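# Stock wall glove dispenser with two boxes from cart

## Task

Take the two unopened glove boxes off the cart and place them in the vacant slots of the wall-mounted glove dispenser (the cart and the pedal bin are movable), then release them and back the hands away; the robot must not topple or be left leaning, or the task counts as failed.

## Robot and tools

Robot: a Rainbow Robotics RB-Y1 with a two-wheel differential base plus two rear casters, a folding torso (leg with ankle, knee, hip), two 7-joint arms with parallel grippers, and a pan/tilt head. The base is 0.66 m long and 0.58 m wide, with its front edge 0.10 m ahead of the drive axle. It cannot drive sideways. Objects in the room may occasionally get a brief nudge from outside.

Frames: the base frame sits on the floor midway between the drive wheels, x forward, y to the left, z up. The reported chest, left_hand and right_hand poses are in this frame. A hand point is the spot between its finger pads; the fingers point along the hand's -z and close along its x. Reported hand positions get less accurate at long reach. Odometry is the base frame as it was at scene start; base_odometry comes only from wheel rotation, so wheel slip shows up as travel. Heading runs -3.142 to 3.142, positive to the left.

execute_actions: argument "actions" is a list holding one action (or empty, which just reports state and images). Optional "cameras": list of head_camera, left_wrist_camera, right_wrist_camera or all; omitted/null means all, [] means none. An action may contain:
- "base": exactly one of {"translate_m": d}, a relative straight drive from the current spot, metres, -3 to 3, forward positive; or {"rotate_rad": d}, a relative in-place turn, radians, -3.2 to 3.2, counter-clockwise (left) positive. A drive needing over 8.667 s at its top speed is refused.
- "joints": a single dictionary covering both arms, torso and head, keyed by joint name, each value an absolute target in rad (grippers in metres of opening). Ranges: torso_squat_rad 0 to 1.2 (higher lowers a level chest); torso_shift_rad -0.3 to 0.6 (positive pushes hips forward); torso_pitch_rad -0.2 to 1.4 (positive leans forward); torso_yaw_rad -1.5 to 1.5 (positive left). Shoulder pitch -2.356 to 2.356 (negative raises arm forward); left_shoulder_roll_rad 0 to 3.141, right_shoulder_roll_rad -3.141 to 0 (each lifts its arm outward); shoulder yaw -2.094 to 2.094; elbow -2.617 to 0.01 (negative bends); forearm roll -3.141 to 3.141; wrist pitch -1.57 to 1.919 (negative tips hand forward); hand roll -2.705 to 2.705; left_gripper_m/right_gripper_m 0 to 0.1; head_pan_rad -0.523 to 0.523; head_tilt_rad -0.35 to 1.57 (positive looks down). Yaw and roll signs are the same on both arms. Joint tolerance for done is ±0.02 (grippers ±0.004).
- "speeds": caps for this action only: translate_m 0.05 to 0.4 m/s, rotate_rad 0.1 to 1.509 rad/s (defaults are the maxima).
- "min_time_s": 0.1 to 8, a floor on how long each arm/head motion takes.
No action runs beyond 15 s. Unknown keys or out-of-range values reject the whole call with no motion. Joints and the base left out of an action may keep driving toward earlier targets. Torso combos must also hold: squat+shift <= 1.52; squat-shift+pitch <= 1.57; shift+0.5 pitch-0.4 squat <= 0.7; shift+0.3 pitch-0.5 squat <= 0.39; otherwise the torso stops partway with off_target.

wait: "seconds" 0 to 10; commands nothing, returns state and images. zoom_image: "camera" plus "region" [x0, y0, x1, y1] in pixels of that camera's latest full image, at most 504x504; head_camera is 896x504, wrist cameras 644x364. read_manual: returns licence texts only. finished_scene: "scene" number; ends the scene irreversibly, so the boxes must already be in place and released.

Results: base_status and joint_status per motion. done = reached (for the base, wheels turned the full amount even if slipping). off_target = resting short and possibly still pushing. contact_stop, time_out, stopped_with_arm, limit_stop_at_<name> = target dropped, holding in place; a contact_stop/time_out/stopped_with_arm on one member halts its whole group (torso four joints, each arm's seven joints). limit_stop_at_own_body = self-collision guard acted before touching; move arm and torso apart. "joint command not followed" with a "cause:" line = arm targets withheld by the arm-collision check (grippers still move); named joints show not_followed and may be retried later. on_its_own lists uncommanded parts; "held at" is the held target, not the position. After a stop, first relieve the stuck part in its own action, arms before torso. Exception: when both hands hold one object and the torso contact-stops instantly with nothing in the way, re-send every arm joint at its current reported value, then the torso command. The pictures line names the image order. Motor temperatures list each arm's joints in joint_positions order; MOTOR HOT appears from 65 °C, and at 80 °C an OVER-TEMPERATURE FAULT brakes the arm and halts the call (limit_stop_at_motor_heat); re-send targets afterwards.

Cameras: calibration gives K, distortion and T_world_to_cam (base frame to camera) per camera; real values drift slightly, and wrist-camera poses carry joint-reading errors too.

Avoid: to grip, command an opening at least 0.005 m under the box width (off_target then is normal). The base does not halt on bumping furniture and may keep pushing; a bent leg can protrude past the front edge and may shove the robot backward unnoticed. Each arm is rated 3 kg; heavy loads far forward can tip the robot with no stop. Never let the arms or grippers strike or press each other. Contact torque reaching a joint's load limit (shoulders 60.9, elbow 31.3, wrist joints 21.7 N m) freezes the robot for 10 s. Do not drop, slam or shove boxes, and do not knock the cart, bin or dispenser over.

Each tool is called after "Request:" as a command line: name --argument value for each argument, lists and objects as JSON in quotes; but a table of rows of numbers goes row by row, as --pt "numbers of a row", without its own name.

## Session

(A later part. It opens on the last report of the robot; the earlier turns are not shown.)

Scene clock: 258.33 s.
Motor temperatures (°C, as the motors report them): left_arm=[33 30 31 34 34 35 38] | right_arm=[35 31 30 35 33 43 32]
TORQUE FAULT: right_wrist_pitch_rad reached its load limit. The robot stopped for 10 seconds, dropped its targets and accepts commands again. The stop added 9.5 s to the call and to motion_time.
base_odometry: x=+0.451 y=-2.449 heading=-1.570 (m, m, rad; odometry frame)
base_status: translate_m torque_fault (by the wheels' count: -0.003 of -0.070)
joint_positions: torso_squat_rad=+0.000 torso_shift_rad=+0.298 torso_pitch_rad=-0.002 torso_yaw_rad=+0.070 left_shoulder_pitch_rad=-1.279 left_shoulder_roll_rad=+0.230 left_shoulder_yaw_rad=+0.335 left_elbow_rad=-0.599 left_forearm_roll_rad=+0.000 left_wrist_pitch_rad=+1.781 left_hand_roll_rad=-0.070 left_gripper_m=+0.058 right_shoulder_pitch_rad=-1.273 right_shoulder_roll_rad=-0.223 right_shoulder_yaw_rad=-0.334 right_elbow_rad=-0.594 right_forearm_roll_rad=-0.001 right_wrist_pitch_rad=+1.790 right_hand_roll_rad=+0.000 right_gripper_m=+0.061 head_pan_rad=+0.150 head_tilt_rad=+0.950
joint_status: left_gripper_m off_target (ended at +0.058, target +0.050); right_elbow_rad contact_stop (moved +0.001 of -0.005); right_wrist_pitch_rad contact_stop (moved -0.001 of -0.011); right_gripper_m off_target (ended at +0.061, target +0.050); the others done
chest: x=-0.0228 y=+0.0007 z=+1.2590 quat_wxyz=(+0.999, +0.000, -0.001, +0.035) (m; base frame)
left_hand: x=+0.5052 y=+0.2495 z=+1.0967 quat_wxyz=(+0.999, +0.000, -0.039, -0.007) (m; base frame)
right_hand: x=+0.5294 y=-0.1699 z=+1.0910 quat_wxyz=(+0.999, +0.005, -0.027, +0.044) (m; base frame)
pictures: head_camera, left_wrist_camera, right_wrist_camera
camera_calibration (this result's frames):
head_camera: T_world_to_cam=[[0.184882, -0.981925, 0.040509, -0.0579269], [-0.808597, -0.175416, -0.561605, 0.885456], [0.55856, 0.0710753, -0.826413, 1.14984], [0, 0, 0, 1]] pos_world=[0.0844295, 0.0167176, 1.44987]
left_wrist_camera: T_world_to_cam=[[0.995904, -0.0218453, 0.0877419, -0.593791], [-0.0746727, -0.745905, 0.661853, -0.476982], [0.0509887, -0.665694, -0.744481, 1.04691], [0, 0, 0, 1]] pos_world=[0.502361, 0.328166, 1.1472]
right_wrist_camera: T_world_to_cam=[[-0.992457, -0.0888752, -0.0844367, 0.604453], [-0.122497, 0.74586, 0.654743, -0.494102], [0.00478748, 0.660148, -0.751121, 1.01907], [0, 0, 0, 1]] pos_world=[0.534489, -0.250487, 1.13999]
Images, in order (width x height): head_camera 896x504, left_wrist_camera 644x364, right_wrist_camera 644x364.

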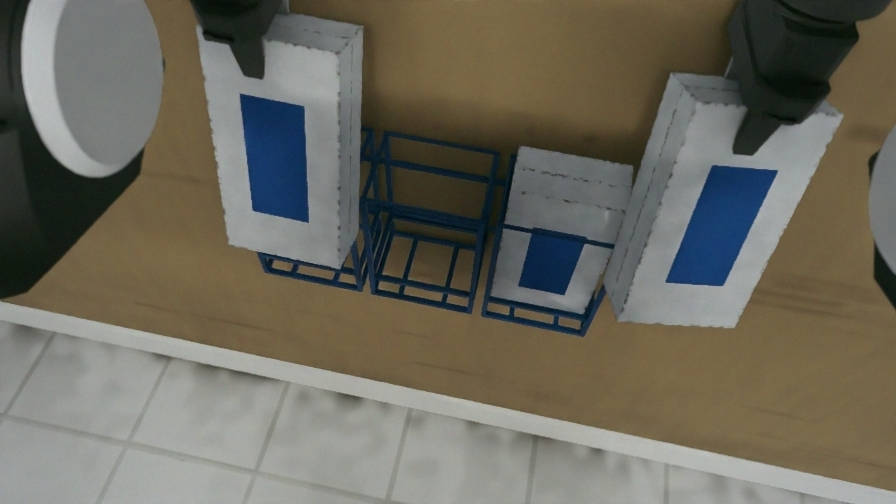

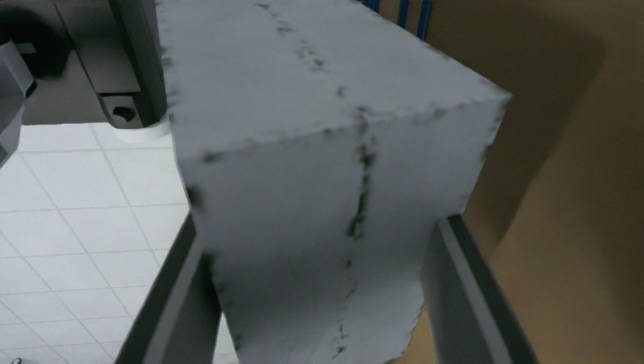

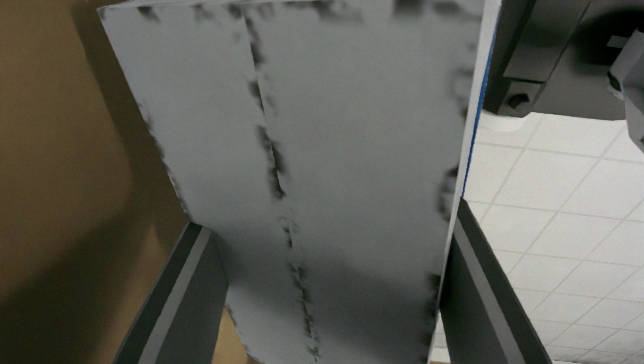

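Base only.

Request:
execute_actions --actions '[{"base":{"translate_m":-0.07},"speeds":{"translate_m":0.1}}]' --cameras '["head_camera"]'

Scene clock: 262.07 s.
Motor temperatures (°C, as the motors report them): left_arm=[33 30 31 34 34 35 38] | right_arm=[35 31 30 35 33 42 32]
base_odometry: x=+0.450 y=-2.379 heading=-1.570 (m, m, rad; odometry frame)
base_status: done
joint_positions: torso_squat_rad=+0.000 torso_shift_rad=+0.300 torso_pitch_rad=+0.000 torso_yaw_rad=+0.070 left_shoulder_pitch_rad=-1.279 left_shoulder_roll_rad=+0.230 left_shoulder_yaw_rad=+0.335 left_elbow_rad=-0.600 left_forearm_roll_rad=+0.000 left_wrist_pitch_rad=+1.780 left_hand_roll_rad=-0.070 left_gripper_m=+0.058 right_shoulder_pitch_rad=-1.275 right_shoulder_roll_rad=-0.225 right_shoulder_yaw_rad=-0.334 right_elbow_rad=-0.596 right_forearm_roll_rad=-0.001 right_wrist_pitch_rad=+1.788 right_hand_roll_rad=+0.000 right_gripper_m=+0.061 head_pan_rad=+0.150 head_tilt_rad=+0.950
joint_status: not commanded
chest: x=-0.0210 y=+0.0007 z=+1.2587 quat_wxyz=(+0.999, +0.000, +0.000, +0.035) (m; base frame)
left_hand: x=+0.5068 y=+0.2497 z=+1.0952 quat_wxyz=(+0.999, +0.000, -0.038, -0.007) (m; base frame)
right_hand: x=+0.5322 y=-0.1706 z=+1.0910 quat_wxyz=(+0.999, +0.005, -0.029, +0.043) (m; base frame)
pictures: head_camera
camera_calibration (this result's frames):
head_camera: T_world_to_cam=[[0.1852, -0.981885, 0.040044, -0.0576529], [-0.809967, -0.175594, -0.559571, 0.884137], [0.556465, 0.0711979, -0.827815, 1.15031], [0, 0, 0, 1]] pos_world=[0.0866912, 0.0167409, 1.44929]
Images, in order (width x height): head_camera 896x504.

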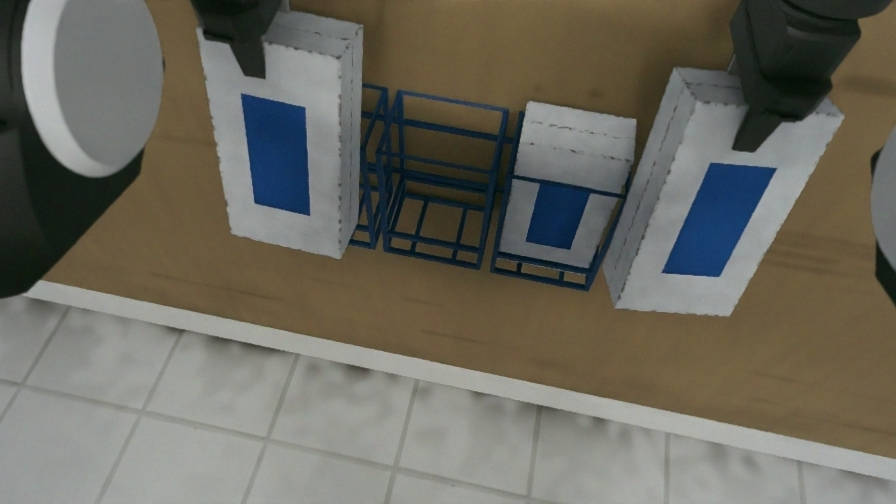

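Request:
execute_actions --actions '[{"joints":{"right_shoulder_roll_rad":-0.6,"right_shoulder_pitch_rad":-1.1}}]' --cameras '[]'

Request:
execute_actions --actions '[{"base":{"translate_m":0.13},"speeds":{"translate_m":0.07}}]'

Scene clock: 278.97 s.
Motor temperatures (°C, as the motors report them): left_arm=[33 30 31 34 34 34 38] | right_arm=[34 31 30 34 33 38 32]
base_odometry: x=+0.450 y=-2.379 heading=-1.570 (m, m, rad; odometry frame)
base_status: not commanded
joint_positions: torso_squat_rad=+0.000 torso_shift_rad=+0.300 torso_pitch_rad=+0.001 torso_yaw_rad=+0.070 left_shoulder_pitch_rad=-1.279 left_shoulder_roll_rad=+0.230 left_shoulder_yaw_rad=+0.335 left_elbow_rad=-0.600 left_forearm_roll_rad=+0.000 left_wrist_pitch_rad=+1.780 left_hand_roll_rad=-0.070 left_gripper_m=+0.058 right_shoulder_pitch_rad=-1.099 right_shoulder_roll_rad=-0.600 right_shoulder_yaw_rad=-0.334 right_elbow_rad=-0.596 right_forearm_roll_rad=-0.001 right_wrist_pitch_rad=+1.788 right_hand_roll_rad=+0.000 right_gripper_m=+0.061 head_pan_rad=+0.150 head_tilt_rad=+0.950
joint_status: all done
chest: x=-0.0209 y=+0.0007 z=+1.2586 quat_wxyz=(+0.999, +0.000, +0.000, +0.035) (m; base frame)
left_hand: x=+0.5069 y=+0.2497 z=+1.0952 quat_wxyz=(+0.999, +0.000, -0.038, -0.007) (m; base frame)
right_hand: x=+0.4955 y=-0.4109 z=+1.0834 quat_wxyz=(+0.986, -0.071, -0.010, -0.147) (m; base frame)
pictures: none
No camera images: the call's "cameras" was empty. Leave "cameras" out to get every camera's image.

Scene clock: 281.47 s.
Motor temperatures (°C, as the motors report them): left_arm=[33 30 31 34 34 35 38] | right_arm=[34 31 30 34 33 38 32]
base_odometry: x=+0.451 y=-2.508 heading=-1.570 (m, m, rad; odometry frame)
base_status: done
joint_positions: torso_squat_rad=+0.001 torso_shift_rad=+0.297 torso_pitch_rad=-0.005 torso_yaw_rad=+0.070 left_shoulder_pitch_rad=-1.278 left_shoulder_roll_rad=+0.231 left_shoulder_yaw_rad=+0.335 left_elbow_rad=-0.598 left_forearm_roll_rad=+0.000 left_wrist_pitch_rad=+1.783 left_hand_roll_rad=-0.070 left_gripper_m=+0.050 right_shoulder_pitch_rad=-1.095 right_shoulder_roll_rad=-0.599 right_shoulder_yaw_rad=-0.335 right_elbow_rad=-0.595 right_forearm_roll_rad=-0.001 right_wrist_pitch_rad=+1.787 right_hand_roll_rad=+0.000 right_gripper_m=+0.061 head_pan_rad=+0.150 head_tilt_rad=+0.950
joint_status: not commanded
on_its_own: left_gripper_m moved -0.008 to your old target +0.050
chest: x=-0.0248 y=+0.0009 z=+1.2593 quat_wxyz=(+0.999, +0.000, -0.002, +0.035) (m; base frame)
left_hand: x=+0.5029 y=+0.2504 z=+1.0977 quat_wxyz=(+0.999, +0.000, -0.038, -0.006) (m; base frame)
right_hand: x=+0.4913 y=-0.4111 z=+1.0849 quat_wxyz=(+0.986, -0.071, -0.010, -0.148) (m; base frame)
pictures: head_camera, left_wrist_camera, right_wrist_camera
camera_calibration (this result's frames):
head_camera: T_world_to_cam=[[0.18467, -0.981941, 0.0410879, -0.058178], [-0.807078, -0.175375, -0.563798, 0.886881], [0.560823, 0.0709552, -0.82489, 1.14935], [0, 0, 0, 1]] pos_world=[0.0819435, 0.0168569, 1.4505]
left_wrist_camera: T_world_to_cam=[[0.996006, -0.0206336, 0.0868692, -0.59093], [-0.0731684, -0.746213, 0.661674, -0.47769], [0.0511702, -0.665387, -0.744743, 1.04846], [0, 0, 0, 1]] pos_world=[0.499968, 0.328981, 1.14824]
right_wrist_camera: T_world_to_cam=[[-0.956319, 0.283862, -0.069833, 0.664308], [0.203118, 0.817046, 0.53961, -0.320678], [0.210231, 0.501854, -0.839014, 1.10316], [0, 0, 0, 1]] pos_world=[0.468507, -0.48019, 1.145]
Images, in order (width x height): head_camera 896x504, left_wrist_camera 644x364, right_wrist_camera 644x364.

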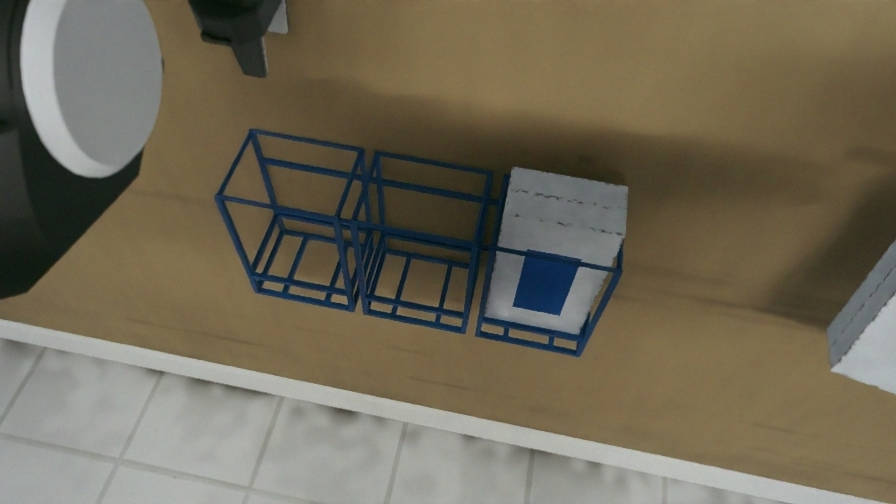

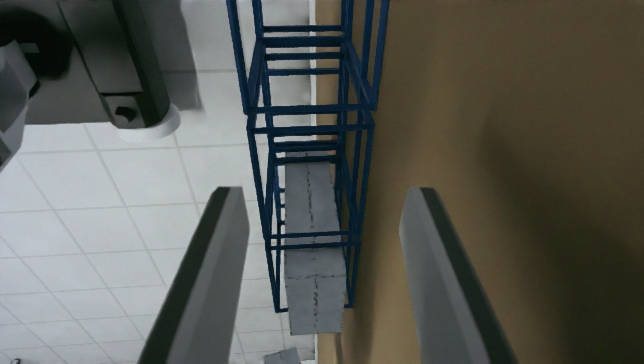

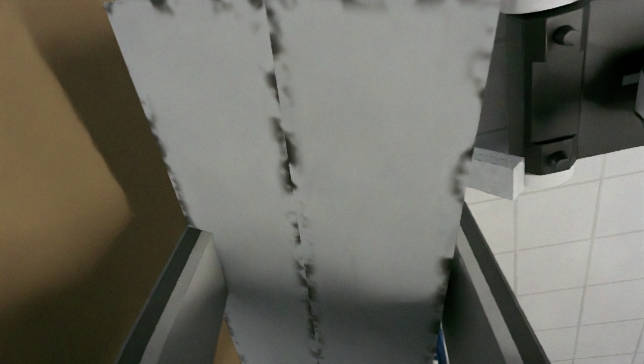

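Request:
execute_actions --actions '[{"base":{"translate_m":-0.35},"speeds":{"translate_m":0.15},"joints":{"head_tilt_rad":1.35,"head_pan_rad":0.2,"torso_yaw_rad":0,"left_gripper_m":0.1}}]'

Scene clock: 296.30 s.
Motor temperatures (°C, as the motors report them): left_arm=[34 30 31 35 34 41 38] | right_arm=[35 31 30 34 33 36 32]
base_odometry: x=+0.450 y=-2.158 heading=-1.570 (m, m, rad; odometry frame)
base_status: done
joint_positions: torso_squat_rad=+0.001 torso_shift_rad=+0.297 torso_pitch_rad=-0.006 torso_yaw_rad=+0.059 left_shoulder_pitch_rad=-1.280 left_shoulder_roll_rad=+0.230 left_shoulder_yaw_rad=+0.335 left_elbow_rad=-0.600 left_forearm_roll_rad=+0.000 left_wrist_pitch_rad=+1.780 left_hand_roll_rad=-0.070 left_gripper_m=+0.100 right_shoulder_pitch_rad=-1.099 right_shoulder_roll_rad=-0.600 right_shoulder_yaw_rad=-0.335 right_elbow_rad=-0.596 right_forearm_roll_rad=-0.001 right_wrist_pitch_rad=+1.788 right_hand_roll_rad=+0.000 right_gripper_m=+0.061 head_pan_rad=+0.200 head_tilt_rad=+1.350
joint_status: torso_yaw_rad contact_stop (moved -0.011 of -0.070); the others done
on_its_own: torso_yaw_rad is held at +0.058, not at your +0.000, since a contact_stop
chest: x=-0.0252 y=+0.0006 z=+1.2594 quat_wxyz=(+1.000, +0.000, -0.003, +0.029) (m; base frame)
left_hand: x=+0.5066 y=+0.2439 z=+1.0997 quat_wxyz=(+0.999, +0.000, -0.042, -0.012) (m; base frame)
right_hand: x=+0.4875 y=-0.4166 z=+1.0871 quat_wxyz=(+0.986, -0.071, -0.012, -0.153) (m; base frame)
pictures: head_camera, left_wrist_camera, right_wrist_camera
camera_calibration (this result's frames):
head_camera: T_world_to_cam=[[0.240237, -0.969365, 0.0511666, -0.0730885], [-0.948847, -0.245623, -0.198389, 0.352561], [0.204879, -0.000889027, -0.978787, 1.37297], [0, 0, 0, 1]] pos_world=[0.070793, 0.0169685, 1.41753]
left_wrist_camera: T_world_to_cam=[[0.995077, -0.0325192, 0.0936227, -0.599051], [-0.0865495, -0.745383, 0.660994, -0.476269], [0.0482898, -0.665842, -0.744528, 1.04674], [0, 0, 0, 1]] pos_world=[0.504334, 0.32248, 1.15022]
right_wrist_camera: T_world_to_cam=[[-0.953022, 0.293748, -0.0739005, 0.6693], [0.209216, 0.814795, 0.540682, -0.321664], [0.219038, 0.499821, -0.837975, 1.10232], [0, 0, 0, 1]] pos_world=[0.463706, -0.485476, 1.14709]
Images, in order (width x height): head_camera 896x504, left_wrist_camera 644x364, right_wrist_camera 644x364.

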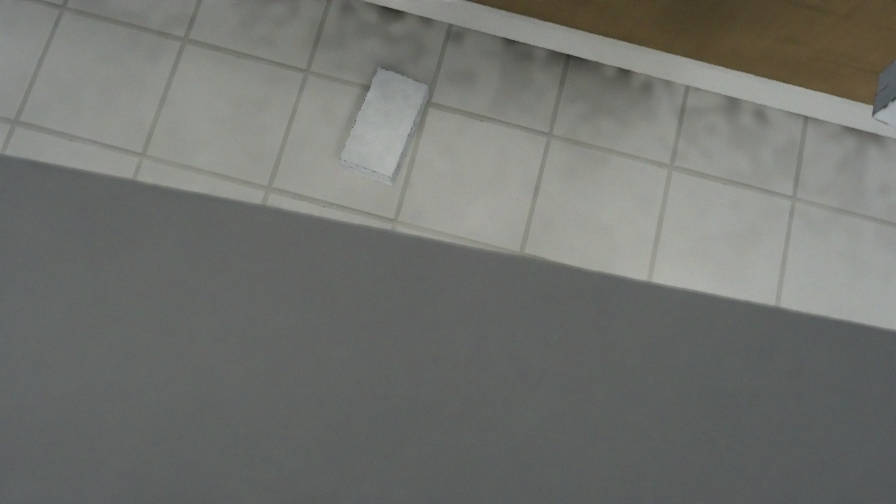

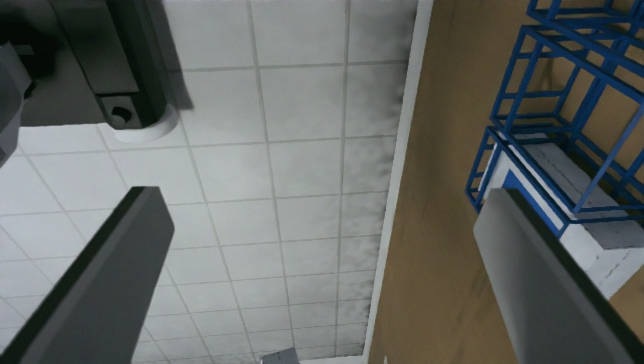

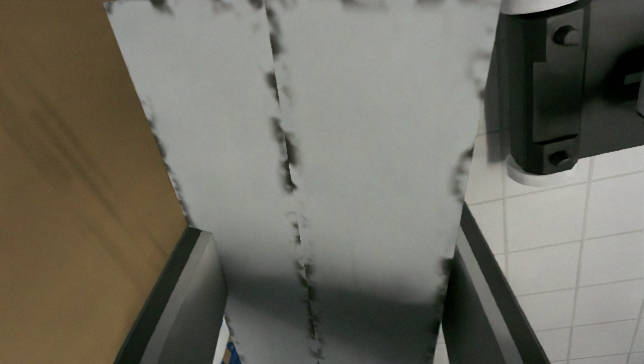

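Request:
execute_actions --actions '[{"joints":{"torso_yaw_rad":0.55,"left_shoulder_pitch_rad":-0.3,"left_shoulder_roll_rad":0.3,"left_shoulder_yaw_rad":0,"left_elbow_rad":-0.6,"left_wrist_pitch_rad":0.5,"left_hand_roll_rad":0,"right_shoulder_pitch_rad":-1.42,"right_shoulder_roll_rad":-0.23,"right_elbow_rad":-0.5,"right_wrist_pitch_rad":1.82,"right_hand_roll_rad":-0.55,"head_pan_rad":-0.45,"head_tilt_rad":0.85},"min_time_s":2.5}]'

Scene clock: 314.50 s.
Motor temperatures (°C, as the motors report them): left_arm=[33 30 31 34 34 37 38] | right_arm=[35 31 30 34 33 34 32]
base_odometry: x=+0.450 y=-2.158 heading=-1.570 (m, m, rad; odometry frame)
base_status: not commanded
joint_positions: torso_squat_rad=+0.001 torso_shift_rad=+0.297 torso_pitch_rad=-0.006 torso_yaw_rad=+0.550 left_shoulder_pitch_rad=-0.301 left_shoulder_roll_rad=+0.300 left_shoulder_yaw_rad=+0.000 left_elbow_rad=-0.600 left_forearm_roll_rad=+0.000 left_wrist_pitch_rad=+0.500 left_hand_roll_rad=+0.000 left_gripper_m=+0.100 right_shoulder_pitch_rad=-1.419 right_shoulder_roll_rad=-0.230 right_shoulder_yaw_rad=-0.335 right_elbow_rad=-0.500 right_forearm_roll_rad=-0.001 right_wrist_pitch_rad=+1.820 right_hand_roll_rad=-0.550 right_gripper_m=+0.061 head_pan_rad=-0.450 head_tilt_rad=+0.850
joint_status: all done
chest: x=-0.0252 y=+0.0007 z=+1.2594 quat_wxyz=(+0.962, -0.001, -0.003, +0.272) (m; base frame)
left_hand: x=+0.0904 y=+0.5483 z=+0.7175 quat_wxyz=(+0.942, +0.193, -0.151, +0.228) (m; base frame)
right_hand: x=+0.5371 y=+0.1264 z=+1.1431 quat_wxyz=(+0.999, +0.019, -0.031, +0.031) (m; base frame)
pictures: head_camera, left_wrist_camera, right_wrist_camera
camera_calibration (this result's frames):
head_camera: T_world_to_cam=[[0.0625464, -0.997362, 0.0368266, -0.0424375], [-0.761632, -0.0715442, -0.644048, 1.00179], [0.644984, 0.0122346, -0.764098, 1.06344], [0, 0, 0, 1]] pos_world=[0.0797447, 0.0163358, 1.45934]
left_wrist_camera: T_world_to_cam=[[0.852165, 0.360496, 0.379285, -0.546762], [0.22295, -0.905884, 0.360093, 0.243216], [0.473401, -0.222298, -0.852335, 0.780713], [0, 0, 0, 1]] pos_world=[0.0421159, 0.590981, 0.785228]
right_wrist_camera: T_world_to_cam=[[-0.993848, -0.0615005, -0.0921062, 0.648827], [-0.107736, 0.729594, 0.675341, -0.777699], [0.0256663, 0.68111, -0.731731, 0.826469], [0, 0, 0, 1]] pos_world=[0.539837, 0.0443907, 1.18973]
Images, in order (width x height): head_camera 896x504, left_wrist_camera 644x364, right_wrist_camera 644x364.

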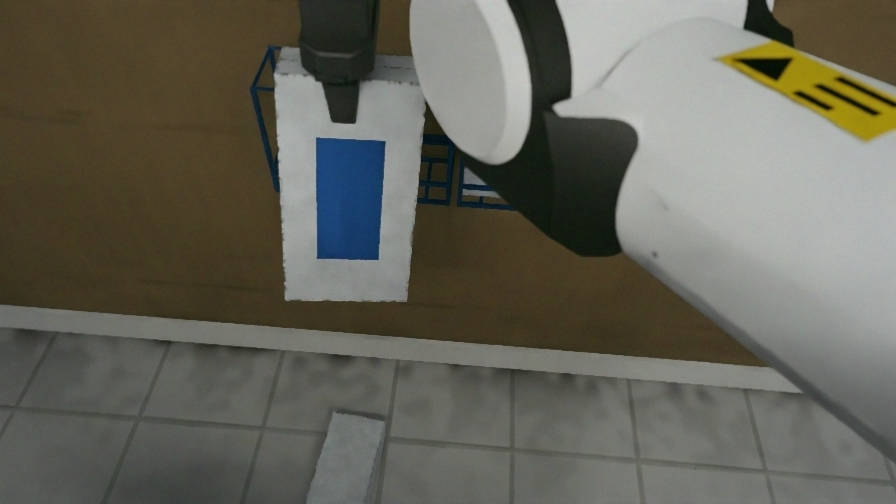

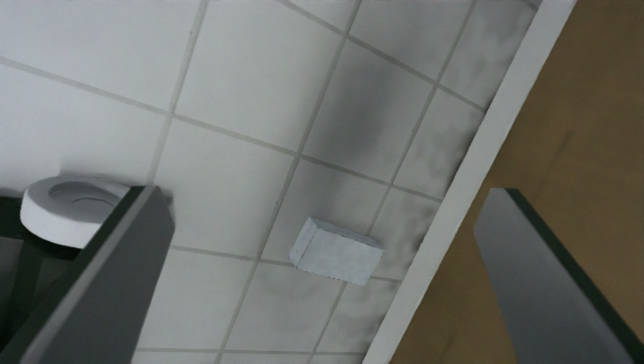

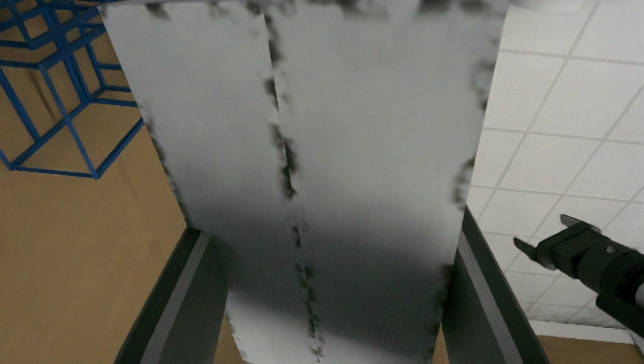

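Request:
execute_actions --actions '[{"base":{"translate_m":0.2},"speeds":{"translate_m":0.1},"joints":{"torso_yaw_rad":0.52,"right_hand_roll_rad":-0.52,"right_shoulder_pitch_rad":-1.5,"right_elbow_rad":-0.5,"right_wrist_pitch_rad":1.9,"left_shoulder_pitch_rad":0,"left_wrist_pitch_rad":0}}]'

Scene clock: 325.77 s.
Motor temperatures (°C, as the motors report them): left_arm=[32 30 31 34 34 36 38] | right_arm=[34 30 30 33 33 34 32]
base_odometry: x=+0.450 y=-2.358 heading=-1.571 (m, m, rad; odometry frame)
base_status: done
joint_positions: torso_squat_rad=+0.001 torso_shift_rad=+0.297 torso_pitch_rad=-0.005 torso_yaw_rad=+0.520 left_shoulder_pitch_rad=+0.000 left_shoulder_roll_rad=+0.300 left_shoulder_yaw_rad=+0.000 left_elbow_rad=-0.600 left_forearm_roll_rad=+0.000 left_wrist_pitch_rad=+0.000 left_hand_roll_rad=+0.000 left_gripper_m=+0.100 right_shoulder_pitch_rad=-1.499 right_shoulder_roll_rad=-0.230 right_shoulder_yaw_rad=-0.335 right_elbow_rad=-0.500 right_forearm_roll_rad=-0.001 right_wrist_pitch_rad=+1.900 right_hand_roll_rad=-0.520 right_gripper_m=+0.061 head_pan_rad=-0.450 head_tilt_rad=+0.850
joint_status: all done
chest: x=-0.0250 y=+0.0007 z=+1.2593 quat_wxyz=(+0.966, -0.001, -0.003, +0.257) (m; base frame)
left_hand: x=+0.0098 y=+0.5090 z=+0.6754 quat_wxyz=(+0.924, +0.212, -0.248, +0.201) (m; base frame)
right_hand: x=+0.5287 y=+0.1183 z=+1.1825 quat_wxyz=(+0.998, +0.015, -0.030, +0.045) (m; base frame)
pictures: head_camera, left_wrist_camera, right_wrist_camera
camera_calibration (this result's frames):
head_camera: T_world_to_cam=[[0.0325422, -0.998796, 0.0366955, -0.0430184], [-0.763662, -0.0485339, -0.643789, 1.00155], [0.644795, -0.00707268, -0.764323, 1.06356], [0, 0, 0, 1]] pos_world=[0.0804657, 0.0131646, 1.45927]
left_wrist_camera: T_world_to_cam=[[0.796396, 0.253465, 0.549098, -0.507543], [0.0975863, -0.949897, 0.296938, 0.307007], [0.59685, -0.182896, -0.781229, 0.704961], [0, 0, 0, 1]] pos_world=[-0.0465099, 0.549204, 0.738265]
right_wrist_camera: T_world_to_cam=[[-0.991796, -0.0893868, -0.0913821, 0.644959], [-0.127628, 0.732626, 0.668558, -0.781143], [0.00718862, 0.674736, -0.738024, 0.878969], [0, 0, 0, 1]] pos_world=[0.533653, 0.0368645, 1.22988]
Images, in order (width x height): head_camera 896x504, left_wrist_camera 644x364, right_wrist_camera 644x364.

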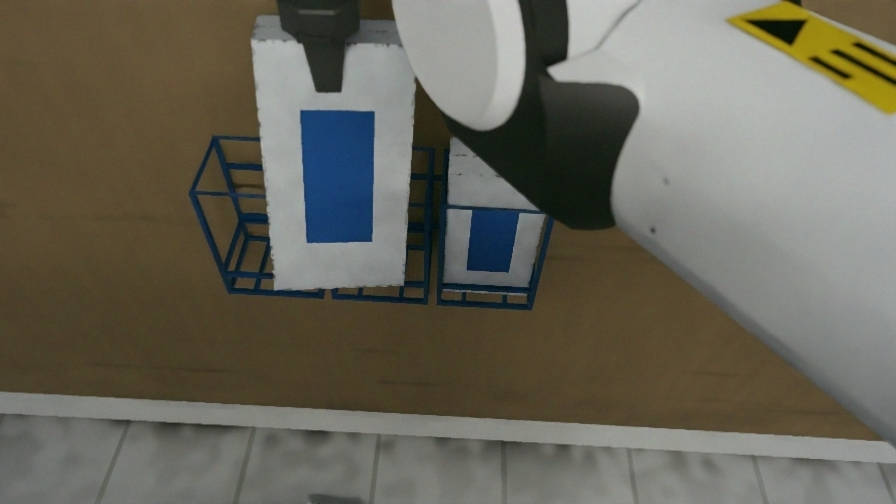

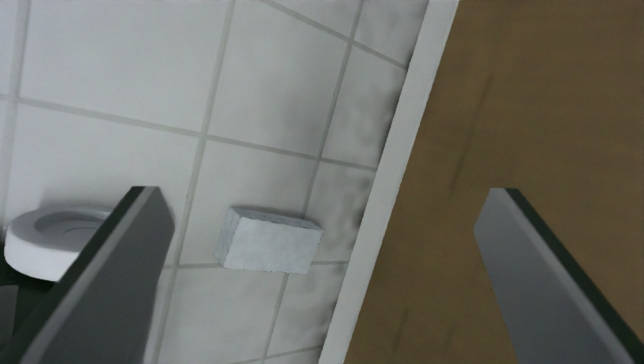

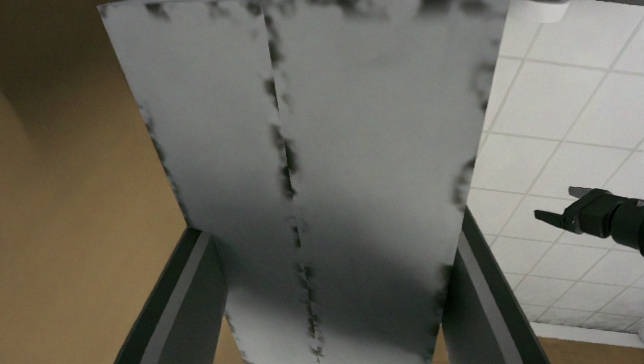

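Request:
execute_actions --actions '[{"base":{"translate_m":0.1},"speeds":{"translate_m":0.06}}]' --cameras '["head_camera","right_wrist_camera"]'

Scene clock: 335.67 s.
Motor temperatures (°C, as the motors report them): left_arm=[31 30 31 33 34 35 38] | right_arm=[34 30 30 33 33 33 32]
base_odometry: x=+0.450 y=-2.458 heading=-1.571 (m, m, rad; odometry frame)
base_status: done
joint_positions: torso_squat_rad=+0.001 torso_shift_rad=+0.297 torso_pitch_rad=-0.005 torso_yaw_rad=+0.520 left_shoulder_pitch_rad=+0.000 left_shoulder_roll_rad=+0.300 left_shoulder_yaw_rad=+0.000 left_elbow_rad=-0.600 left_forearm_roll_rad=+0.000 left_wrist_pitch_rad=+0.000 left_hand_roll_rad=+0.000 left_gripper_m=+0.100 right_shoulder_pitch_rad=-1.499 right_shoulder_roll_rad=-0.230 right_shoulder_yaw_rad=-0.335 right_elbow_rad=-0.500 right_forearm_roll_rad=-0.001 right_wrist_pitch_rad=+1.900 right_hand_roll_rad=-0.520 right_gripper_m=+0.061 head_pan_rad=-0.450 head_tilt_rad=+0.850
joint_status: not commanded
chest: x=-0.0251 y=+0.0007 z=+1.2594 quat_wxyz=(+0.966, -0.001, -0.003, +0.257) (m; base frame)
left_hand: x=+0.0098 y=+0.5090 z=+0.6754 quat_wxyz=(+0.924, +0.212, -0.248, +0.201) (m; base frame)
right_hand: x=+0.5286 y=+0.1183 z=+1.1826 quat_wxyz=(+0.998, +0.015, -0.031, +0.045) (m; base frame)
pictures: head_camera, right_wrist_camera
camera_calibration (this result's frames):
head_camera: T_world_to_cam=[[0.0325373, -0.998796, 0.0366999, -0.0430211], [-0.763575, -0.0485338, -0.643893, 1.00161], [0.644899, -0.00707255, -0.764235, 1.06354], [0, 0, 0, 1]] pos_world=[0.0803236, 0.0131646, 1.4593]
right_wrist_camera: T_world_to_cam=[[-0.991786, -0.0893869, -0.0914851, 0.644976], [-0.127698, 0.732641, 0.668528, -0.781142], [0.00726803, 0.67472, -0.738038, 0.879014], [0, 0, 0, 1]] pos_world=[0.533539, 0.036861, 1.22997]
Images, in order (width x height): head_camera 896x504, right_wrist_camera 644x364.

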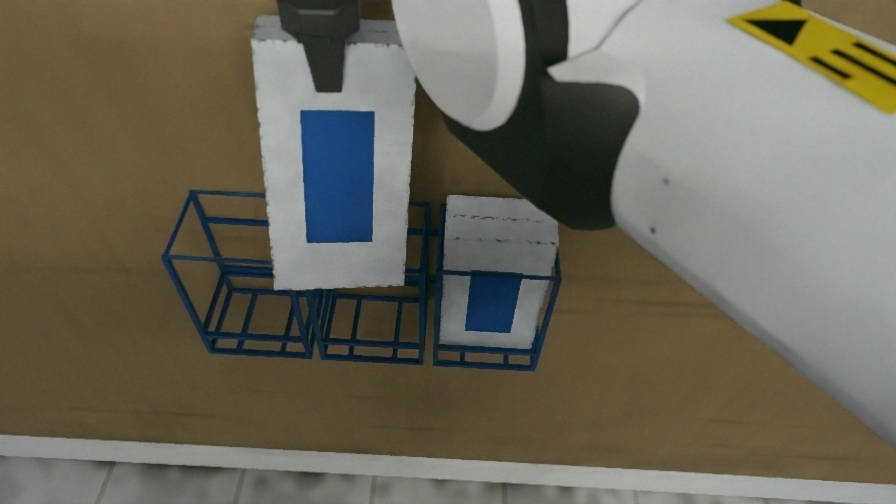

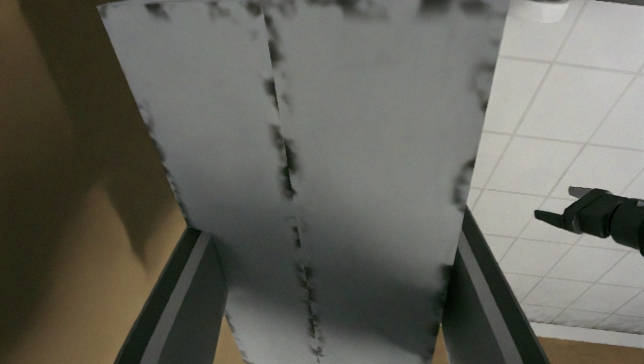

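Request:
execute_actions --actions '[{"base":{"translate_m":0.045},"speeds":{"translate_m":0.05},"joints":{"torso_yaw_rad":0.47,"right_hand_roll_rad":-0.47}}]' --cameras '["head_camera"]'

Request:
execute_actions --actions '[{"base":{"translate_m":0.005},"speeds":{"translate_m":0.05},"joints":{"torso_squat_rad":0.25}}]' --cameras '["head_camera"]'

Scene clock: 355.60 s.
Motor temperatures (°C, as the motors report them): left_arm=[30 30 31 33 34 35 38] | right_arm=[34 31 30 34 34 42 32]
TORQUE FAULT: right_wrist_pitch_rad reached its load limit. The robot stopped for 10 seconds, dropped its targets and accepts commands again. The stop added 9.1 s to the call and to motion_time.
base_odometry: x=+0.450 y=-2.487 heading=-1.572 (m, m, rad; odometry frame)
base_status: translate_m torque_fault (by the wheels' count: +0.029 of +0.045)
joint_positions: torso_squat_rad=+0.001 torso_shift_rad=+0.295 torso_pitch_rad=-0.009 torso_yaw_rad=+0.470 left_shoulder_pitch_rad=+0.000 left_shoulder_roll_rad=+0.300 left_shoulder_yaw_rad=+0.000 left_elbow_rad=-0.600 left_forearm_roll_rad=+0.000 left_wrist_pitch_rad=+0.000 left_hand_roll_rad=+0.000 left_gripper_m=+0.100 right_shoulder_pitch_rad=-1.497 right_shoulder_roll_rad=-0.220 right_shoulder_yaw_rad=-0.335 right_elbow_rad=-0.494 right_forearm_roll_rad=-0.003 right_wrist_pitch_rad=+1.908 right_hand_roll_rad=-0.471 right_gripper_m=+0.061 head_pan_rad=-0.450 head_tilt_rad=+0.850
joint_status: all done
chest: x=-0.0274 y=+0.0004 z=+1.2597 quat_wxyz=(+0.973, -0.001, -0.004, +0.233) (m; base frame)
left_hand: x=+0.0350 y=+0.5068 z=+0.6765 quat_wxyz=(+0.928, +0.206, -0.255, +0.178) (m; base frame)
right_hand: x=+0.5257 y=+0.0926 z=+1.1801 quat_wxyz=(+0.998, +0.010, -0.023, +0.049) (m; base frame)
pictures: head_camera
camera_calibration (this result's frames):
head_camera: T_world_to_cam=[[-0.0176622, -0.999197, 0.0359519, -0.0437047], [-0.762887, -0.00977498, -0.646458, 1.00332], [0.646291, -0.0388451, -0.762102, 1.06268], [0, 0, 0, 1]] pos_world=[0.077844, 0.00741767, 1.46004]
Images, in order (width x height): head_camera 896x504.

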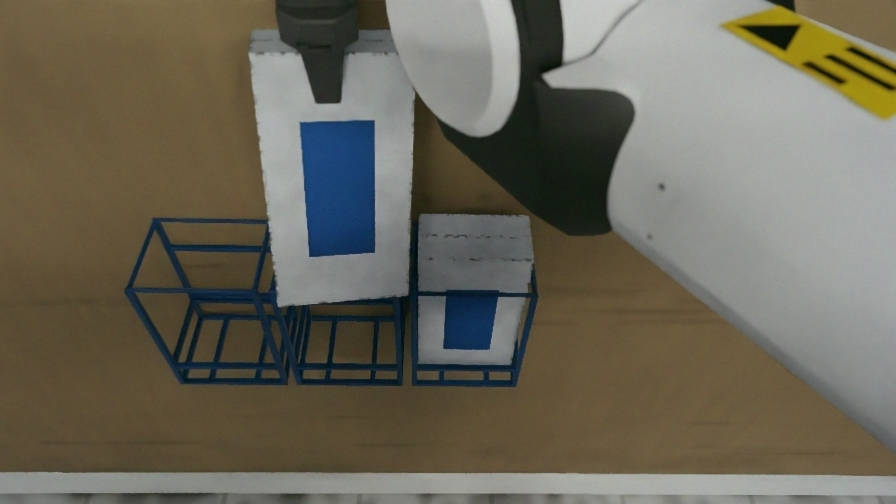

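not run: a stop came earlier in this reply.

Request:
execute_actions --actions '[{"base":{"translate_m":-0.03},"speeds":{"translate_m":0.05}}]' --cameras '[]'

Request:
execute_actions --actions '[{"joints":{"right_shoulder_pitch_rad":-1.5,"right_shoulder_roll_rad":-0.23,"right_elbow_rad":-0.5,"right_wrist_pitch_rad":1.78,"right_gripper_m":0.05,"head_pan_rad":-0.5},"min_time_s":1}]' --cameras '["head_camera","left_wrist_camera"]'

Scene clock: 375.07 s.
Motor temperatures (°C, as the motors report them): left_arm=[29 30 31 33 34 34 38] | right_arm=[34 32 30 36 35 52 32]
base_odometry: x=+0.450 y=-2.457 heading=-1.572 (m, m, rad; odometry frame)
base_status: done
joint_positions: torso_squat_rad=+0.001 torso_shift_rad=+0.297 torso_pitch_rad=-0.006 torso_yaw_rad=+0.470 left_shoulder_pitch_rad=+0.000 left_shoulder_roll_rad=+0.300 left_shoulder_yaw_rad=+0.000 left_elbow_rad=-0.600 left_forearm_roll_rad=+0.000 left_wrist_pitch_rad=+0.000 left_hand_roll_rad=+0.000 left_gripper_m=+0.100 right_shoulder_pitch_rad=-1.497 right_shoulder_roll_rad=-0.225 right_shoulder_yaw_rad=-0.335 right_elbow_rad=-0.496 right_forearm_roll_rad=-0.002 right_wrist_pitch_rad=+1.904 right_hand_roll_rad=-0.470 right_gripper_m=+0.061 head_pan_rad=-0.450 head_tilt_rad=+0.850
joint_status: not commanded
chest: x=-0.0251 y=+0.0006 z=+1.2594 quat_wxyz=(+0.973, -0.001, -0.003, +0.233) (m; base frame)
left_hand: x=+0.0354 y=+0.5068 z=+0.6757 quat_wxyz=(+0.928, +0.206, -0.254, +0.178) (m; base frame)
right_hand: x=+0.5306 y=+0.0915 z=+1.1797 quat_wxyz=(+0.999, +0.011, -0.026, +0.046) (m; base frame)
pictures: none
No camera images: the call's "cameras" was empty. Leave "cameras" out to get every camera's image.

Scene clock: 376.37 s.
Motor temperatures (°C, as the motors report them): left_arm=[29 30 31 33 34 34 38] | right_arm=[34 32 30 36 35 51 32]
base_odometry: x=+0.450 y=-2.457 heading=-1.572 (m, m, rad; odometry frame)
base_status: not commanded
joint_positions: torso_squat_rad=+0.001 torso_shift_rad=+0.297 torso_pitch_rad=-0.006 torso_yaw_rad=+0.470 left_shoulder_pitch_rad=+0.000 left_shoulder_roll_rad=+0.300 left_shoulder_yaw_rad=+0.000 left_elbow_rad=-0.600 left_forearm_roll_rad=+0.000 left_wrist_pitch_rad=+0.000 left_hand_roll_rad=+0.000 left_gripper_m=+0.100 right_shoulder_pitch_rad=-1.499 right_shoulder_roll_rad=-0.229 right_shoulder_yaw_rad=-0.335 right_elbow_rad=-0.499 right_forearm_roll_rad=-0.002 right_wrist_pitch_rad=+1.780 right_hand_roll_rad=-0.470 right_gripper_m=+0.061 head_pan_rad=-0.500 head_tilt_rad=+0.850
joint_status: right_gripper_m off_target (ended at +0.061, target +0.050); the others done
chest: x=-0.0252 y=+0.0006 z=+1.2594 quat_wxyz=(+0.973, -0.001, -0.003, +0.233) (m; base frame)
left_hand: x=+0.0354 y=+0.5068 z=+0.6757 quat_wxyz=(+0.928, +0.206, -0.254, +0.178) (m; base frame)
right_hand: x=+0.5564 y=+0.1054 z=+1.1857 quat_wxyz=(+0.995, +0.043, -0.082, +0.045) (m; base frame)
pictures: head_camera, left_wrist_camera
camera_calibration (this result's frames):
head_camera: T_world_to_cam=[[-0.0674079, -0.997074, 0.0360561, -0.0438221], [-0.76449, 0.0283953, -0.64401, 1.00125], [0.641101, -0.0709759, -0.764167, 1.06381], [0, 0, 0, 1]] pos_world=[0.0804794, 0.00338041, 1.45933]
left_wrist_camera: T_world_to_cam=[[0.807801, 0.212817, 0.549696, -0.507771], [0.0495446, -0.953764, 0.296445, 0.306355], [0.587369, -0.212234, -0.780996, 0.704585], [0, 0, 0, 1]] pos_world=[-0.0188514, 0.549789, 0.738581]
Images, in order (width x height): head_camera 896x504, left_wrist_camera 644x364.

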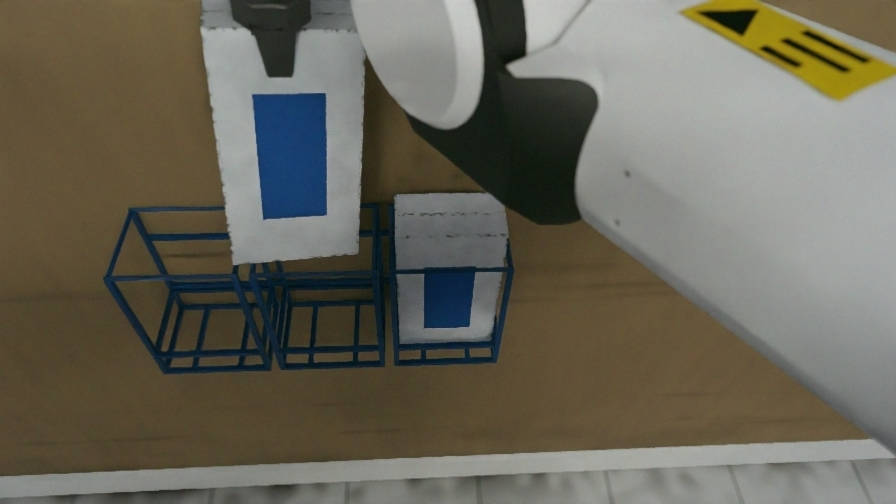

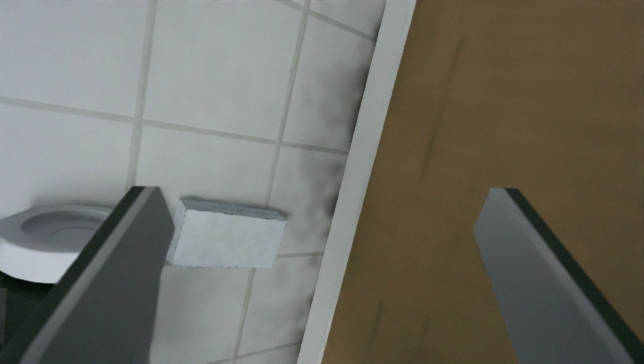

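Request:
execute_actions --actions '[{"joints":{"right_shoulder_pitch_rad":-1.65,"right_elbow_rad":-0.4,"right_wrist_pitch_rad":1.91,"head_tilt_rad":0.75},"min_time_s":1.5}]' --cameras '["head_camera"]'

Scene clock: 391.20 s.
Motor temperatures (°C, as the motors report them): left_arm=[29 30 31 33 34 34 38] | right_arm=[34 32 30 35 34 44 32]
base_odometry: x=+0.450 y=-2.457 heading=-1.572 (m, m, rad; odometry frame)
base_status: not commanded
joint_positions: torso_squat_rad=+0.001 torso_shift_rad=+0.297 torso_pitch_rad=-0.006 torso_yaw_rad=+0.470 left_shoulder_pitch_rad=+0.000 left_shoulder_roll_rad=+0.300 left_shoulder_yaw_rad=+0.000 left_elbow_rad=-0.600 left_forearm_roll_rad=+0.000 left_wrist_pitch_rad=+0.000 left_hand_roll_rad=+0.000 left_gripper_m=+0.100 right_shoulder_pitch_rad=-1.649 right_shoulder_roll_rad=-0.229 right_shoulder_yaw_rad=-0.335 right_elbow_rad=-0.400 right_forearm_roll_rad=-0.002 right_wrist_pitch_rad=+1.910 right_hand_roll_rad=-0.470 right_gripper_m=+0.061 head_pan_rad=-0.500 head_tilt_rad=+0.750
joint_status: all done
chest: x=-0.0252 y=+0.0006 z=+1.2594 quat_wxyz=(+0.973, -0.001, -0.003, +0.233) (m; base frame)
left_hand: x=+0.0354 y=+0.5068 z=+0.6757 quat_wxyz=(+0.928, +0.206, -0.254, +0.178) (m; base frame)
right_hand: x=+0.5202 y=+0.1125 z=+1.2316 quat_wxyz=(+0.996, +0.015, -0.047, +0.070) (m; base frame)
pictures: head_camera
camera_calibration (this result's frames):
head_camera: T_world_to_cam=[[-0.0708183, -0.996971, 0.0321382, -0.0381276], [-0.696413, 0.0263504, -0.717158, 1.10849], [0.714139, -0.0731693, -0.69617, 0.965078], [0, 0, 0, 1]] pos_world=[0.0800653, 0.00339286, 1.46804]
Images, in order (width x height): head_camera 896x504.

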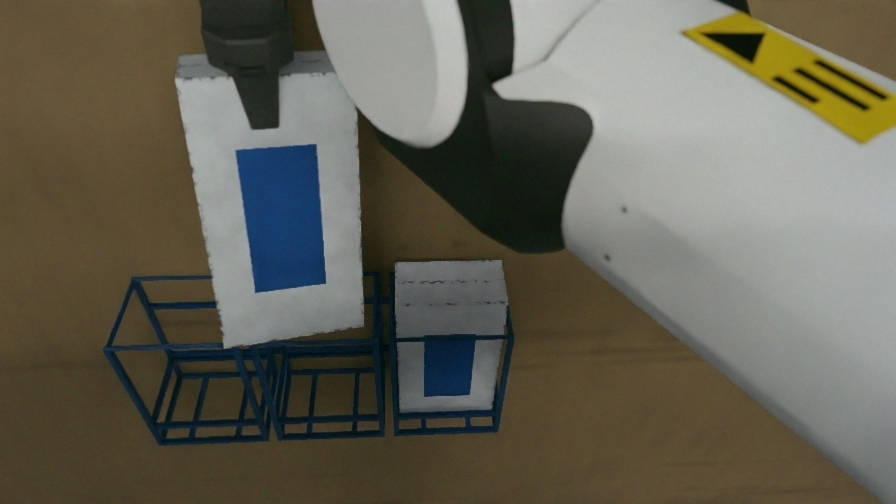

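Request:
execute_actions --actions '[{"joints":{"torso_yaw_rad":0.43,"right_hand_roll_rad":-0.56}}]' --cameras '[]'

Request:
execute_actions --actions '[{"base":{"translate_m":0.04},"speeds":{"translate_m":0.05}}]' --cameras '["head_camera","right_wrist_camera"]'

Scene clock: 397.70 s.
Motor temperatures (°C, as the motors report them): left_arm=[29 30 31 32 34 34 38] | right_arm=[34 31 30 35 34 42 32]
base_odometry: x=+0.450 y=-2.457 heading=-1.572 (m, m, rad; odometry frame)
base_status: not commanded
joint_positions: torso_squat_rad=+0.001 torso_shift_rad=+0.297 torso_pitch_rad=-0.006 torso_yaw_rad=+0.430 left_shoulder_pitch_rad=+0.000 left_shoulder_roll_rad=+0.300 left_shoulder_yaw_rad=+0.000 left_elbow_rad=-0.600 left_forearm_roll_rad=+0.000 left_wrist_pitch_rad=+0.000 left_hand_roll_rad=+0.000 left_gripper_m=+0.100 right_shoulder_pitch_rad=-1.649 right_shoulder_roll_rad=-0.230 right_shoulder_yaw_rad=-0.335 right_elbow_rad=-0.400 right_forearm_roll_rad=-0.002 right_wrist_pitch_rad=+1.910 right_hand_roll_rad=-0.560 right_gripper_m=+0.061 head_pan_rad=-0.500 head_tilt_rad=+0.750
joint_status: all done
chest: x=-0.0252 y=+0.0007 z=+1.2594 quat_wxyz=(+0.977, -0.001, -0.003, +0.213) (m; base frame)
left_hand: x=+0.0555 y=+0.5041 z=+0.6758 quat_wxyz=(+0.932, +0.201, -0.258, +0.159) (m; base frame)
right_hand: x=+0.5243 y=+0.0906 z=+1.2317 quat_wxyz=(+0.999, +0.017, -0.047, +0.005) (m; base frame)
pictures: none
No camera images: the call's "cameras" was empty. Leave "cameras" out to get every camera's image.

Scene clock: 408.57 s.
Motor temperatures (°C, as the motors report them): left_arm=[29 30 31 32 34 34 38] | right_arm=[34 32 30 35 34 46 32]
TORQUE FAULT: right_wrist_pitch_rad reached its load limit. The robot stopped for 10 seconds, dropped its targets and accepts commands again. The stop added 9.2 s to the call and to motion_time.
base_odometry: x=+0.450 y=-2.496 heading=-1.573 (m, m, rad; odometry frame)
base_status: done
joint_positions: torso_squat_rad=+0.001 torso_shift_rad=+0.295 torso_pitch_rad=-0.008 torso_yaw_rad=+0.430 left_shoulder_pitch_rad=+0.000 left_shoulder_roll_rad=+0.300 left_shoulder_yaw_rad=+0.000 left_elbow_rad=-0.600 left_forearm_roll_rad=+0.000 left_wrist_pitch_rad=+0.000 left_hand_roll_rad=+0.000 left_gripper_m=+0.100 right_shoulder_pitch_rad=-1.647 right_shoulder_roll_rad=-0.221 right_shoulder_yaw_rad=-0.336 right_elbow_rad=-0.394 right_forearm_roll_rad=-0.004 right_wrist_pitch_rad=+1.917 right_hand_roll_rad=-0.561 right_gripper_m=+0.061 head_pan_rad=-0.500 head_tilt_rad=+0.750
joint_status: not commanded
chest: x=-0.0271 y=+0.0004 z=+1.2597 quat_wxyz=(+0.977, -0.001, -0.004, +0.213) (m; base frame)
left_hand: x=+0.0553 y=+0.5041 z=+0.6765 quat_wxyz=(+0.931, +0.201, -0.259, +0.159) (m; base frame)
right_hand: x=+0.5175 y=+0.0925 z=+1.2296 quat_wxyz=(+0.999, +0.013, -0.040, +0.009) (m; base frame)
pictures: head_camera, right_wrist_camera
camera_calibration (this result's frames):
head_camera: T_world_to_cam=[[-0.110744, -0.993354, 0.0313507, -0.0385689], [-0.692837, 0.054548, -0.719028, 1.10984], [0.71254, -0.101349, -0.694273, 0.964217], [0, 0, 0, 1]] pos_world=[0.0776233, -0.00112958, 1.46865]
right_wrist_camera: T_world_to_cam=[[-0.993782, -0.0175413, -0.109949, 0.653112], [-0.0868841, 0.739709, 0.667294, -0.815304], [0.0696251, 0.672698, -0.736634, 0.897376], [0, 0, 0, 1]] pos_world=[0.515735, 0.0108809, 1.27689]
Images, in order (width x height): head_camera 896x504, right_wrist_camera 644x364.

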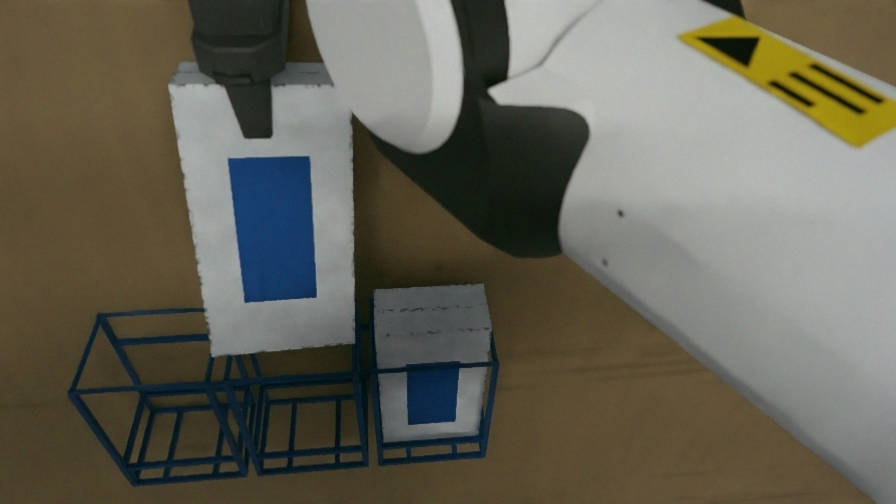

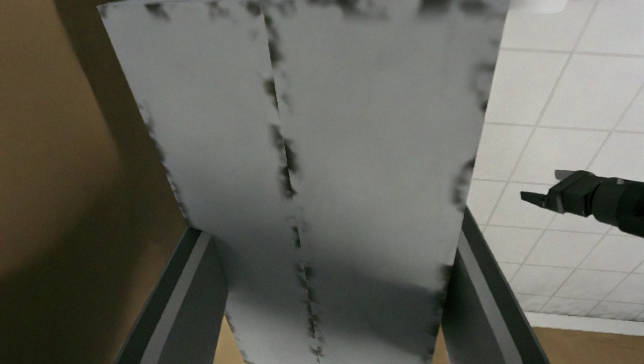

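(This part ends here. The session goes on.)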